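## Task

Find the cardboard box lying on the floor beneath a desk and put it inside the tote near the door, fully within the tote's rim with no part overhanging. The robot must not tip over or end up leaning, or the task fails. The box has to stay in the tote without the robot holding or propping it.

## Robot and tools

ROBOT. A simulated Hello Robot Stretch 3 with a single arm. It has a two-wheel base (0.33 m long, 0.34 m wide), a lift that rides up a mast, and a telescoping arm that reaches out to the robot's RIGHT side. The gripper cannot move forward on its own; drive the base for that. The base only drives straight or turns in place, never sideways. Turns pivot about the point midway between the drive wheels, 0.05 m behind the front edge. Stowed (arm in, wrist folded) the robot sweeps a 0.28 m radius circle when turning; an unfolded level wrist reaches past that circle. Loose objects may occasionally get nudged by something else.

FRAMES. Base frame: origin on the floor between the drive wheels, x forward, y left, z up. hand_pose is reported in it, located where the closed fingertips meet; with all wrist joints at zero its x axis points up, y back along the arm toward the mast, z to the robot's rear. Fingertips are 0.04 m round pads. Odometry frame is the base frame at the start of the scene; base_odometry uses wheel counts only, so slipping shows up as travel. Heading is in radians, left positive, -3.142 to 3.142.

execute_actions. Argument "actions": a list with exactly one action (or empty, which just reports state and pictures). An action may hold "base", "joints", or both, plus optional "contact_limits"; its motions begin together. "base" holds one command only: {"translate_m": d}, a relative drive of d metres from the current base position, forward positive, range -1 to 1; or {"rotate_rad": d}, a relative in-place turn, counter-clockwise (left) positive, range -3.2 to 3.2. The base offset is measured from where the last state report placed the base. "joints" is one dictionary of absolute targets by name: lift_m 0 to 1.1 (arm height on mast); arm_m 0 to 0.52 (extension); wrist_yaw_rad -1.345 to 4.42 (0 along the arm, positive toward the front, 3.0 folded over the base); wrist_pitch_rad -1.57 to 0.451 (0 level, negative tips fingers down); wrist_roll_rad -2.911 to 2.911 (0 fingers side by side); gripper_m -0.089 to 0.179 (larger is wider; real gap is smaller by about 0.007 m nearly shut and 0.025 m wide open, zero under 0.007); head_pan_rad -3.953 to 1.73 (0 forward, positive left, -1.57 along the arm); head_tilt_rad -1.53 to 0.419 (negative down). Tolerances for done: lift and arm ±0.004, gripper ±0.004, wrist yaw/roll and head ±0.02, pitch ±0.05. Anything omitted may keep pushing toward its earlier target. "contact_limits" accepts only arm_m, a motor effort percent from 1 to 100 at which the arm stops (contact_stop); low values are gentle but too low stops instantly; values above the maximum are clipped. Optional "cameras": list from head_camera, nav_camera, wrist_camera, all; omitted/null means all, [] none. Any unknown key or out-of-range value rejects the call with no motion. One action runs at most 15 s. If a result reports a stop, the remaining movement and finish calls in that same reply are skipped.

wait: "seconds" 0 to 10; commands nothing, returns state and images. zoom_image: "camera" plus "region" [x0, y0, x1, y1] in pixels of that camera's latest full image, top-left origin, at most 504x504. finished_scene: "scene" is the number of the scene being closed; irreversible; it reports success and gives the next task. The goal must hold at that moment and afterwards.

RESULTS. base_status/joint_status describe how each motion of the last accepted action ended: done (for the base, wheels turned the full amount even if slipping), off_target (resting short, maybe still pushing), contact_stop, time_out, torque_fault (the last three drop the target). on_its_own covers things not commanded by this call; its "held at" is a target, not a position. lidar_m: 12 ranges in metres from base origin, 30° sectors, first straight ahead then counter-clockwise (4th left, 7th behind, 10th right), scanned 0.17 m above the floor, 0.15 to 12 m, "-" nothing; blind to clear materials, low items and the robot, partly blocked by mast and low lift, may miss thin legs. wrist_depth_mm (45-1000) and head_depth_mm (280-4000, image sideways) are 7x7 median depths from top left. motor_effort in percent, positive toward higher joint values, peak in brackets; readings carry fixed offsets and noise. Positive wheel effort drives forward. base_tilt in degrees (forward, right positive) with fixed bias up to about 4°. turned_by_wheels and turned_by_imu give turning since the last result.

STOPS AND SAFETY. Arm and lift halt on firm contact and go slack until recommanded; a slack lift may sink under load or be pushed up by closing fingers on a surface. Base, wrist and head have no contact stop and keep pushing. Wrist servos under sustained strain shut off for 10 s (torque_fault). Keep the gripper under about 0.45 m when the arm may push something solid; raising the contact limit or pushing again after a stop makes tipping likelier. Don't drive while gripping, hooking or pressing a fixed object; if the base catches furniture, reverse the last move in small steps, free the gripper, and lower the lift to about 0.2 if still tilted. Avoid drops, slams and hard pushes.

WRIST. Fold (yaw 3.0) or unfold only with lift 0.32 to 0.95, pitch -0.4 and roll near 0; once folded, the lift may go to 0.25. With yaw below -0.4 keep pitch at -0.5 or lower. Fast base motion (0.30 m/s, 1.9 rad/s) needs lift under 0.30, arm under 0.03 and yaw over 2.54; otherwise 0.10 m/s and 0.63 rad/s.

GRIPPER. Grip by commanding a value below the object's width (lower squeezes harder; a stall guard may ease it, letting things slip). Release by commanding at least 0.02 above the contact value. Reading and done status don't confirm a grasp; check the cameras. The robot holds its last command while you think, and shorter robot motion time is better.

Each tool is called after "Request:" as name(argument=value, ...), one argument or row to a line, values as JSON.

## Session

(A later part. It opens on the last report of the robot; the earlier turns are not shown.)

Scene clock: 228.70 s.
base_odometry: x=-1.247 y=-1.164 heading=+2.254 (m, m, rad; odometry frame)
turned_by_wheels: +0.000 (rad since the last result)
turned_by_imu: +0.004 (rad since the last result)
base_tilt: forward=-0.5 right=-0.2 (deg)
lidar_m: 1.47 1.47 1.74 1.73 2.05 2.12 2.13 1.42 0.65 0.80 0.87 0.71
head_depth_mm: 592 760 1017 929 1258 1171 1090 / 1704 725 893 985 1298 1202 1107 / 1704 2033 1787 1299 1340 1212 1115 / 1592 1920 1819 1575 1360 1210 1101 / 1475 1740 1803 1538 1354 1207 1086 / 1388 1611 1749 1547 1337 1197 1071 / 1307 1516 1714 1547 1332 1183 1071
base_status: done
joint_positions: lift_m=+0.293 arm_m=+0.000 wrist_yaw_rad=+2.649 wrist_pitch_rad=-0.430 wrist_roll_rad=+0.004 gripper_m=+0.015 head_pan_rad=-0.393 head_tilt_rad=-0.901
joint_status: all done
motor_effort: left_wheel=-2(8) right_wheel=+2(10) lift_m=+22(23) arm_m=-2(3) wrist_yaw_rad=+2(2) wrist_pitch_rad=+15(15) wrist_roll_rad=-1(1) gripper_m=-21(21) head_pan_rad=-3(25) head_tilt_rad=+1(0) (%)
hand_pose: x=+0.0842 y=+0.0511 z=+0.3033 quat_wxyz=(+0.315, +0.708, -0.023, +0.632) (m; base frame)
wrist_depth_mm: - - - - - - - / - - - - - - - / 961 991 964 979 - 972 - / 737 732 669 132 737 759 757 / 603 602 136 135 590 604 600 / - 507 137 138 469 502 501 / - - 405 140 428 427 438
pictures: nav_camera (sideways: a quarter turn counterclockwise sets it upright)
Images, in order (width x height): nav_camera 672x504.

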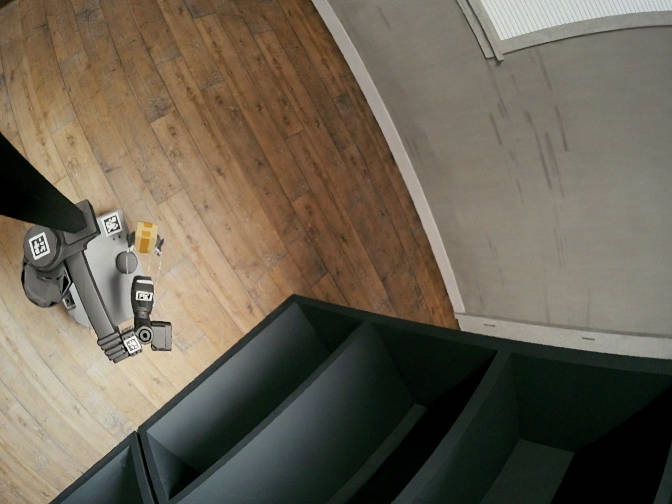

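Request:
execute_actions(
  actions=[
    {"base": {"translate_m": 0.98}, "joints": {"head_pan_rad": -1.3, "head_tilt_rad": -0.6}},
  ],
  cameras=["head_camera"],
)

Scene clock: 244.17 s.
base_odometry: x=-1.866 y=-0.404 heading=+2.254 (m, m, rad; odometry frame)
turned_by_wheels: +0.000 (rad since the last result)
turned_by_imu: +0.004 (rad since the last result)
base_tilt: forward=-0.5 right=-0.3 (deg)
lidar_m: 0.51 0.51 0.61 1.11 2.26 2.34 2.81 1.37 0.55 2.51 0.96 0.58
head_depth_mm: 2056 2294 2577 2145 1698 1285 1151 / 2053 2327 2575 2138 1671 1383 1175 / 2083 2330 2602 2095 1642 1379 1164 / 2072 2366 2586 2058 1652 1360 1159 / 2066 2340 2547 2064 1644 1359 1153 / 1515 1617 1720 1829 1624 1347 1149 / 1102 1192 1260 1323 1392 1309 1143
base_status: done
joint_positions: lift_m=+0.293 arm_m=+0.000 wrist_yaw_rad=+2.649 wrist_pitch_rad=-0.430 wrist_roll_rad=+0.004 gripper_m=+0.015 head_pan_rad=-1.293 head_tilt_rad=-0.606
joint_status: all done
motor_effort: left_wheel=-3(6) right_wheel=+2(10) lift_m=+22(22) arm_m=-2(2) wrist_yaw_rad=+1(2) wrist_pitch_rad=+15(15) wrist_roll_rad=-1(1) gripper_m=-21(21) head_pan_rad=-4(46) head_tilt_rad=+3(29) (%)
hand_pose: x=+0.0842 y=+0.0511 z=+0.3033 quat_wxyz=(+0.315, +0.708, -0.023, +0.632) (m; base frame)
wrist_depth_mm: - - 894 631 503 417 354 / - - - 717 538 430 370 / - 994 957 736 584 463 392 / 738 749 679 132 588 494 404 / 608 611 135 135 582 517 431 / - 494 137 137 467 499 445 / - - 406 140 426 422 429
pictures: head_camera (sideways: a quarter turn clockwise sets it upright)
Images, in order (width x height): head_camera 896x504.

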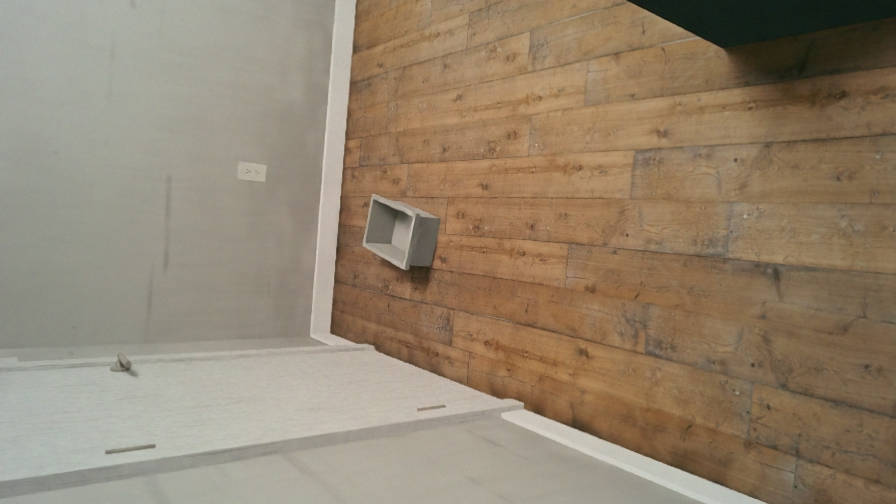

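Request:
execute_actions(
  actions=[
    {"base": {"rotate_rad": -1.36}, "joints": {"head_pan_rad": 0.0, "head_tilt_rad": -0.9}},
  ],
  cameras=[],
)

Request:
execute_actions(
  actions=[
    {"base": {"translate_m": 1.0}},
  ],
  cameras=["head_camera"],
)

Scene clock: 260.43 s.
base_odometry: x=-1.866 y=-0.404 heading=+0.894 (m, m, rad; odometry frame)
turned_by_wheels: -1.360 (rad since the last result)
turned_by_imu: -1.335 (rad since the last result)
base_tilt: forward=-0.5 right=-0.3 (deg)
lidar_m: 1.91 0.73 0.53 0.51 0.53 0.73 1.84 2.34 3.04 1.37 0.55 0.64
head_depth_mm: 2236 2307 1893 1266 1167 1173 1103 / 2203 2274 1865 1596 1377 1233 1094 / 2234 2260 1872 1584 1376 1219 1096 / 2239 2176 1864 1576 1367 1210 1103 / 2221 2218 1858 1559 1364 1205 1065 / 2097 2083 1830 1546 1358 1201 1079 / 1371 1396 1505 1473 1351 1192 1073
base_status: done
joint_positions: lift_m=+0.293 arm_m=+0.000 wrist_yaw_rad=+2.649 wrist_pitch_rad=-0.430 wrist_roll_rad=+0.004 gripper_m=+0.015 head_pan_rad=-0.007 head_tilt_rad=-0.889
joint_status: all done
motor_effort: left_wheel=+2(11) right_wheel=-4(11) lift_m=+22(22) arm_m=-2(2) wrist_yaw_rad=+2(1) wrist_pitch_rad=+15(16) wrist_roll_rad=-1(1) gripper_m=-21(22) head_pan_rad=+3(45) head_tilt_rad=-6(33) (%)
hand_pose: x=+0.0842 y=+0.0511 z=+0.3033 quat_wxyz=(+0.315, +0.708, -0.023, +0.632) (m; base frame)
wrist_depth_mm: 409 448 505 601 716 858 - / 421 477 544 655 790 988 - / 452 512 598 683 865 995 968 / 494 553 596 132 758 740 754 / 524 562 136 135 601 603 601 / - 499 137 137 460 491 502 / - - 401 140 430 429 430
pictures: none
No camera images: the call's "cameras" was empty. Leave "cameras" out to get every camera's image.

Scene clock: 265.60 s.
base_odometry: x=-1.240 y=+0.376 heading=+0.895 (m, m, rad; odometry frame)
turned_by_wheels: +0.000 (rad since the last result)
turned_by_imu: +0.004 (rad since the last result)
base_tilt: forward=-0.5 right=-0.3 (deg)
lidar_m: 1.51 0.70 0.53 0.51 0.53 0.73 2.04 0.64 0.51 0.90 2.14 1.57
head_depth_mm: 1309 1562 1807 1602 1397 1240 1091 / 1322 1568 1806 1574 1382 1225 1096 / 1327 1575 1800 1592 1370 1214 1089 / 1327 1578 1805 1535 1374 1212 1104 / 1343 1600 1800 1527 1363 1206 1062 / 1339 1587 1787 1550 1357 1206 1080 / 1308 1449 1439 1445 1323 1198 1070
base_status: done
joint_positions: lift_m=+0.293 arm_m=+0.000 wrist_yaw_rad=+2.649 wrist_pitch_rad=-0.430 wrist_roll_rad=+0.004 gripper_m=+0.015 head_pan_rad=-0.007 head_tilt_rad=-0.890
joint_status: not commanded
motor_effort: left_wheel=+2(11) right_wheel=-4(8) lift_m=+22(22) arm_m=-2(3) wrist_yaw_rad=+2(2) wrist_pitch_rad=+15(15) wrist_roll_rad=-1(1) gripper_m=-21(21) head_pan_rad=+3(4) head_tilt_rad=-6(7) (%)
hand_pose: x=+0.0842 y=+0.0511 z=+0.3033 quat_wxyz=(+0.315, +0.708, -0.023, +0.632) (m; base frame)
wrist_depth_mm: 400 444 506 568 684 840 - / 427 478 546 612 742 963 - / 457 513 586 662 851 984 - / 485 562 596 132 737 746 631 / 518 576 135 135 602 606 607 / - 504 137 137 462 492 497 / - - 405 140 426 430 426
pictures: head_camera (sideways: a quarter turn clockwise sets it upright)
Images, in order (width x height): head_camera 896x504.

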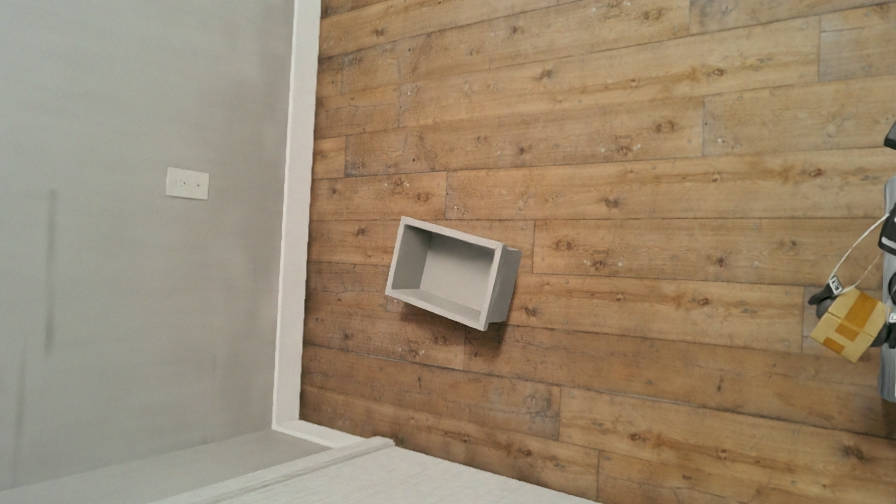

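Request:
execute_actions(
  actions=[
    {"base": {"translate_m": 0.35}},
  ],
  cameras=[],
)

Request:
execute_actions(
  actions=[
    {"base": {"rotate_rad": 1.655}, "joints": {"lift_m": 0.36, "wrist_yaw_rad": 0.0, "arm_m": 0.33, "head_pan_rad": -1.57, "head_tilt_rad": -1.1}},
  ],
  cameras=["head_camera"],
)

Request:
execute_actions(
  actions=[
    {"joints": {"lift_m": 0.34, "arm_m": 0.405, "wrist_pitch_rad": -1.5, "wrist_roll_rad": -1.34}},
  ],
  cameras=["head_camera", "wrist_camera"],
)

Scene clock: 292.47 s.
base_odometry: x=-1.021 y=+0.649 heading=+0.895 (m, m, rad; odometry frame)
turned_by_wheels: +0.000 (rad since the last result)
turned_by_imu: +0.002 (rad since the last result)
base_tilt: forward=-0.5 right=-0.2 (deg)
lidar_m: 1.16 0.69 0.51 0.48 0.53 0.72 2.04 0.74 0.82 2.30 1.64 1.20
head_depth_mm: 1001 1190 1454 1602 1389 1225 1098 / 1010 1186 1462 1578 1392 1222 1096 / 1006 1203 1464 1565 1377 1213 1093 / 1016 1211 1481 1578 1342 1215 1098 / 1018 1206 1477 1559 1339 1183 1066 / 1020 1215 1492 1550 1356 1203 1076 / 1023 1220 1413 1451 1323 1188 1072
base_status: done
joint_positions: lift_m=+0.293 arm_m=+0.000 wrist_yaw_rad=+2.649 wrist_pitch_rad=-0.430 wrist_roll_rad=+0.004 gripper_m=+0.015 head_pan_rad=-0.007 head_tilt_rad=-0.890
joint_status: not commanded
motor_effort: left_wheel=+2(11) right_wheel=-3(7) lift_m=+22(23) arm_m=-2(2) wrist_yaw_rad=+2(2) wrist_pitch_rad=+16(15) wrist_roll_rad=-1(1) gripper_m=-21(21) head_pan_rad=+4(4) head_tilt_rad=-6(6) (%)
hand_pose: x=+0.0842 y=+0.0511 z=+0.3033 quat_wxyz=(+0.315, +0.708, -0.023, +0.632) (m; base frame)
wrist_depth_mm: 381 431 477 572 672 851 829 / 415 462 520 618 749 945 864 / 446 486 571 659 843 944 850 / 487 524 563 133 747 742 747 / 523 558 136 135 588 492 544 / - 499 137 137 469 470 470 / - - 411 140 430 420 393
pictures: none
No camera images: the call's "cameras" was empty. Leave "cameras" out to get every camera's image.

Scene clock: 296.10 s.
base_odometry: x=-1.021 y=+0.649 heading=+2.550 (m, m, rad; odometry frame)
turned_by_wheels: +1.655 (rad since the last result)
turned_by_imu: +1.630 (rad since the last result)
base_tilt: forward=-0.5 right=-0.3 (deg)
lidar_m: 0.48 0.54 0.79 2.88 0.77 0.89 2.95 1.53 1.18 1.16 0.65 0.50
head_depth_mm: 1087 1342 1549 1417 1297 1191 1113 / 1116 1364 1551 1421 1287 1194 - / 1128 1397 1569 1385 1277 - - / 1143 1426 1555 1358 1261 - - / 1160 1452 1540 1390 1269 1167 1078 / 1184 1453 1510 1378 1263 1169 1075 / 1093 1174 1218 1324 1248 1159 1071
base_status: done
joint_positions: lift_m=+0.360 arm_m=+0.330 wrist_yaw_rad=+0.001 wrist_pitch_rad=-0.429 wrist_roll_rad=+0.003 gripper_m=+0.015 head_pan_rad=-1.563 head_tilt_rad=-1.087
joint_status: all done
motor_effort: left_wheel=-2(7) right_wheel=+1(9) lift_m=+36(39) arm_m=+3(0) wrist_yaw_rad=-1(2) wrist_pitch_rad=+15(15) wrist_roll_rad=-1(1) gripper_m=-21(22) head_pan_rad=-3(47) head_tilt_rad=-8(30) (%)
hand_pose: x=-0.0213 y=-0.6976 z=+0.3697 quat_wxyz=(+0.690, +0.151, -0.692, -0.151) (m; base frame)
wrist_depth_mm: 519 527 529 517 509 512 512 / 523 571 590 558 561 547 548 / 529 646 625 634 610 603 593 / 535 705 677 132 686 676 655 / 537 661 135 134 706 697 702 / 522 576 138 137 551 581 584 / 480 496 478 140 493 484 495
pictures: head_camera (sideways: a quarter turn clockwise sets it upright)
Images, in order (width x height): head_camera 896x504.

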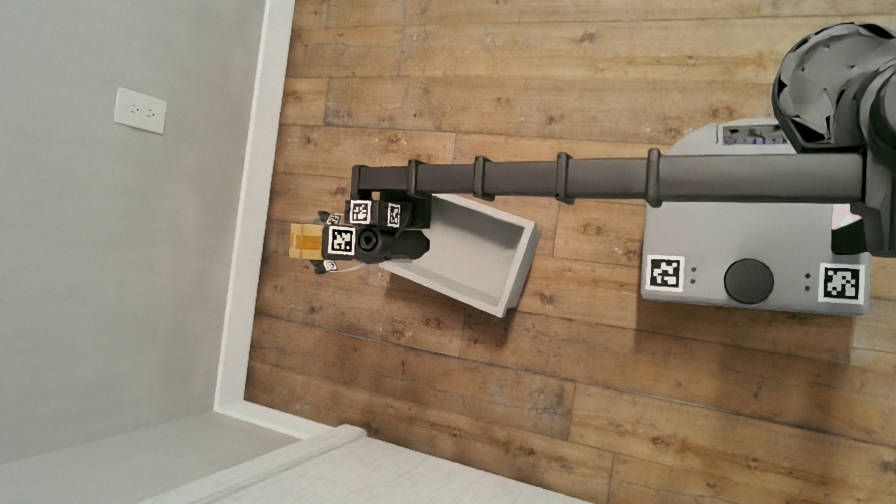

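Scene clock: 297.83 s.
base_odometry: x=-1.021 y=+0.649 heading=+2.550 (m, m, rad; odometry frame)
turned_by_wheels: +0.000 (rad since the last result)
turned_by_imu: +0.000 (rad since the last result)
base_tilt: forward=-0.5 right=-0.2 (deg)
lidar_m: 0.48 0.54 0.78 2.88 0.77 0.89 2.95 1.53 1.18 1.16 0.65 0.50
head_depth_mm: 1089 1347 1539 1425 1291 1190 1113 / 1105 1362 1544 1403 1286 1191 - / 1122 1400 1571 1397 1276 - - / 1149 1418 1571 1357 1255 - - / 1163 1446 1530 1382 1278 1173 1080 / 1180 1450 1502 1370 1265 1168 1077 / 1102 1176 1223 1317 1243 1154 1077
base_status: not commanded
joint_positions: lift_m=+0.340 arm_m=+0.405 wrist_yaw_rad=+0.000 wrist_pitch_rad=-1.492 wrist_roll_rad=-1.335 gripper_m=+0.015 head_pan_rad=-1.563 head_tilt_rad=-1.087
joint_status: all done
motor_effort: left_wheel=-2(2) right_wheel=+1(2) lift_m=+23(33) arm_m=+3(5) wrist_yaw_rad=+0(0) wrist_pitch_rad=-5(14) wrist_roll_rad=-2(3) gripper_m=-21(21) head_pan_rad=-4(4) head_tilt_rad=-7(8) (%)
hand_pose: x=-0.0214 y=-0.5460 z=+0.2217 quat_wxyz=(+0.729, +0.674, -0.086, -0.080) (m; base frame)
wrist_depth_mm: 330 336 344 357 367 383 393 / 334 339 352 368 380 397 398 / 336 281 360 283 314 407 417 / 344 290 363 133 337 409 425 / 355 293 136 134 310 418 439 / 359 367 137 138 285 434 447 / 371 381 396 141 425 443 460
pictures: head_camera (sideways: a quarter turn clockwise sets it upright), wrist_camera
Images, in order (width x height): head_camera 896x504, wrist_camera 644x364.

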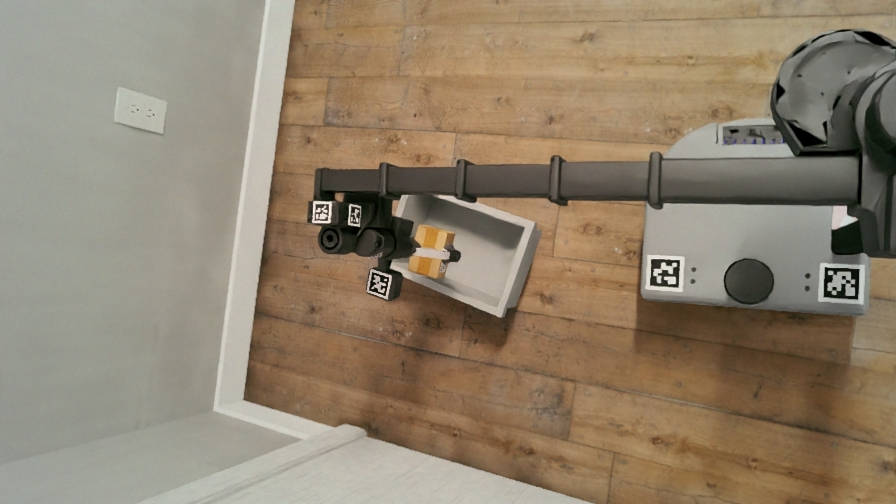

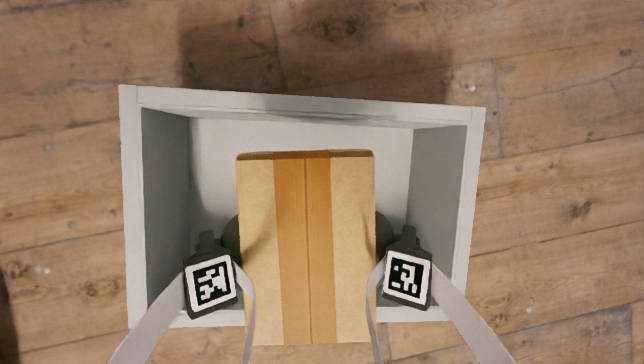

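Request:
execute_actions(
  actions=[
    {"base": {"translate_m": -0.012}, "joints": {"lift_m": 0.155}},
  ],
  cameras=["wrist_camera"],
)

Scene clock: 313.00 s.
base_odometry: x=-1.011 y=+0.642 heading=+2.549 (m, m, rad; odometry frame)
turned_by_wheels: +0.000 (rad since the last result)
turned_by_imu: +0.001 (rad since the last result)
base_tilt: forward=-0.5 right=-0.2 (deg)
lidar_m: 0.49 0.55 0.81 2.95 0.77 0.89 2.94 1.52 1.18 1.16 0.66 0.51
head_depth_mm: 1089 1326 1535 1408 1297 1183 1099 / 1111 1359 1551 1411 1289 1188 1088 / 1126 1392 1548 1405 1283 - - / 1142 1419 1545 1345 1255 - - / 1161 1445 1534 1382 1274 1164 1077 / 1179 1471 1515 1387 1262 1167 1073 / 1121 1204 1255 1322 1257 1161 1076
base_status: done
joint_positions: lift_m=+0.155 arm_m=+0.405 wrist_yaw_rad=+0.000 wrist_pitch_rad=-1.492 wrist_roll_rad=-1.335 gripper_m=+0.015 head_pan_rad=-1.563 head_tilt_rad=-1.087
joint_status: all done
motor_effort: left_wheel=-3(6) right_wheel=+2(3) lift_m=+22(21) arm_m=+3(2) wrist_yaw_rad=+0(1) wrist_pitch_rad=-4(4) wrist_roll_rad=-2(2) gripper_m=-22(21) head_pan_rad=-3(4) head_tilt_rad=-8(8) (%)
hand_pose: x=-0.0214 y=-0.5458 z=+0.0367 quat_wxyz=(+0.729, +0.674, -0.086, -0.080) (m; base frame)
wrist_depth_mm: 103 91 87 84 81 78 77 / 156 171 165 155 143 136 128 / 162 176 182 187 196 201 153 / 164 180 182 132 198 202 152 / 165 184 136 135 205 208 151 / 165 186 137 138 211 212 151 / 167 191 197 140 211 199 150
pictures: wrist_camera
Images, in order (width x height): wrist_camera 644x364.

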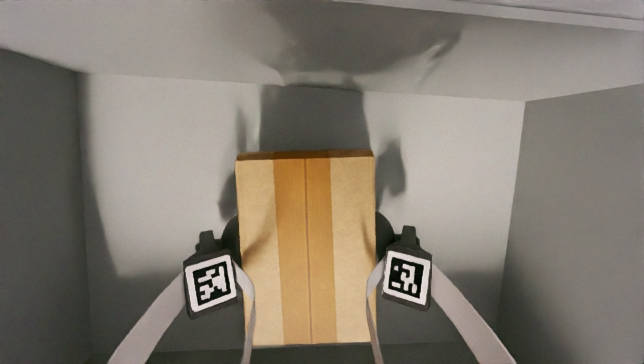

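Request:
execute_actions(
  actions=[
    {"joints": {"lift_m": 0.151, "gripper_m": 0.115}},
  ],
  cameras=["wrist_camera"],
)

Request:
execute_actions(
  actions=[
    {"joints": {"lift_m": 0.29}},
  ],
  cameras=["head_camera", "wrist_camera"],
)

Scene clock: 319.40 s.
base_odometry: x=-1.011 y=+0.642 heading=+2.549 (m, m, rad; odometry frame)
turned_by_wheels: +0.000 (rad since the last result)
turned_by_imu: +0.001 (rad since the last result)
base_tilt: forward=-0.5 right=-0.2 (deg)
lidar_m: 0.49 0.55 0.81 2.95 0.77 0.89 2.94 1.53 1.18 1.16 0.66 0.51
head_depth_mm: 1093 1352 1545 1406 1290 1183 1096 / 1114 1365 1565 1412 1283 1186 1087 / 1120 1392 1536 1395 1274 - - / 1144 1414 1549 1355 1258 - - / 1157 1443 1522 1385 1272 1165 1082 / 1174 1464 1522 1373 1259 1161 1079 / 1115 1204 1263 1324 1253 1158 1078
base_status: not commanded
joint_positions: lift_m=+0.151 arm_m=+0.405 wrist_yaw_rad=+0.000 wrist_pitch_rad=-1.493 wrist_roll_rad=-1.335 gripper_m=+0.115 head_pan_rad=-1.563 head_tilt_rad=-1.087
joint_status: all done
motor_effort: left_wheel=-2(2) right_wheel=+2(2) lift_m=+22(22) arm_m=+2(2) wrist_yaw_rad=+0(1) wrist_pitch_rad=-4(4) wrist_roll_rad=-2(2) gripper_m=+1(96) head_pan_rad=-4(4) head_tilt_rad=-9(8) (%)
hand_pose: x=-0.0214 y=-0.5458 z=+0.0327 quat_wxyz=(+0.729, +0.674, -0.086, -0.080) (m; base frame)
wrist_depth_mm: 103 91 87 84 81 78 76 / 157 168 165 154 144 136 128 / 162 171 178 184 189 194 153 / 163 177 179 138 194 200 151 / 164 179 185 141 198 204 152 / 166 - 190 145 205 191 151 / 161 189 194 197 209 212 150
pictures: wrist_camera
Images, in order (width x height): wrist_camera 644x364.

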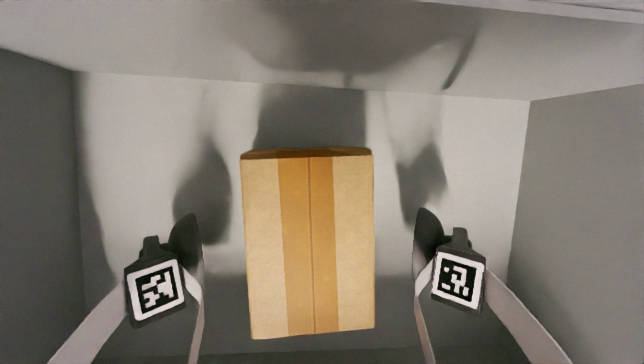

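Scene clock: 321.50 s.
base_odometry: x=-1.011 y=+0.642 heading=+2.549 (m, m, rad; odometry frame)
turned_by_wheels: +0.000 (rad since the last result)
turned_by_imu: +0.000 (rad since the last result)
base_tilt: forward=-0.5 right=-0.2 (deg)
lidar_m: 0.49 0.55 0.81 2.94 0.77 0.89 2.94 1.52 1.18 1.16 0.66 0.51
head_depth_mm: 1091 1342 1553 1417 1292 1193 1101 / 1104 1375 1556 1405 1283 1195 - / 1121 1399 1559 1384 1275 - - / 1139 1421 1564 1352 1256 - - / 1160 1444 1530 1382 1274 1175 1076 / 1180 1471 1515 1369 1258 1159 1077 / 1121 1199 1256 1309 1249 1165 1075
base_status: not commanded
joint_positions: lift_m=+0.290 arm_m=+0.405 wrist_yaw_rad=+0.000 wrist_pitch_rad=-1.493 wrist_roll_rad=-1.335 gripper_m=+0.115 head_pan_rad=-1.563 head_tilt_rad=-1.087
joint_status: all done
motor_effort: left_wheel=-2(2) right_wheel=+2(2) lift_m=+36(37) arm_m=+2(2) wrist_yaw_rad=+0(1) wrist_pitch_rad=-4(4) wrist_roll_rad=-2(2) gripper_m=+1(1) head_pan_rad=-4(3) head_tilt_rad=-9(8) (%)
hand_pose: x=-0.0214 y=-0.5457 z=+0.1710 quat_wxyz=(+0.729, +0.675, -0.086, -0.080) (m; base frame)
wrist_depth_mm: 283 291 298 309 322 331 343 / 285 189 201 221 212 338 353 / 293 241 307 319 324 249 358 / 303 244 315 278 336 261 368 / 308 226 325 335 342 262 383 / 313 - 286 296 290 378 383 / 320 221 223 230 247 380 400
pictures: head_camera (sideways: a quarter turn clockwise sets it upright), wrist_camera
Images, in order (width x height): head_camera 896x504, wrist_camera 644x364.

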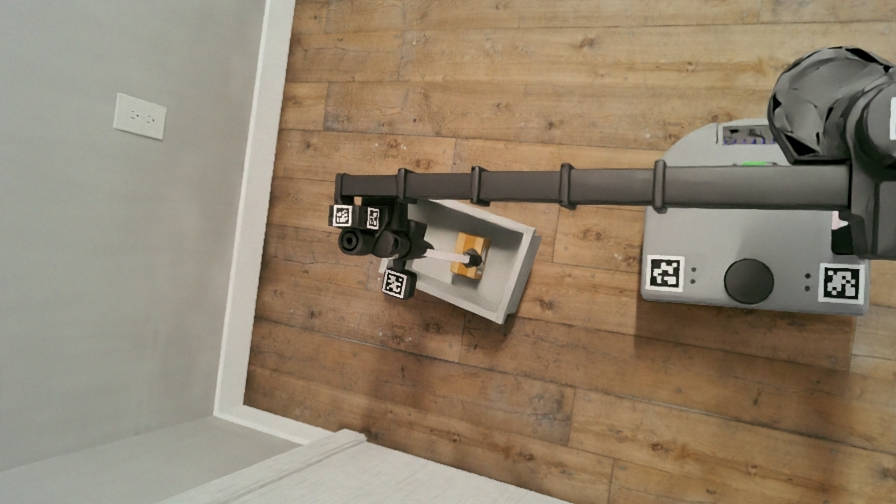

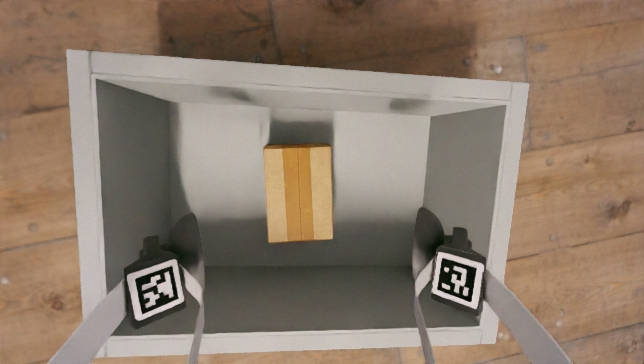

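Request:
finished_scene(
  scene=2,
)

The scene is finished: the task was done.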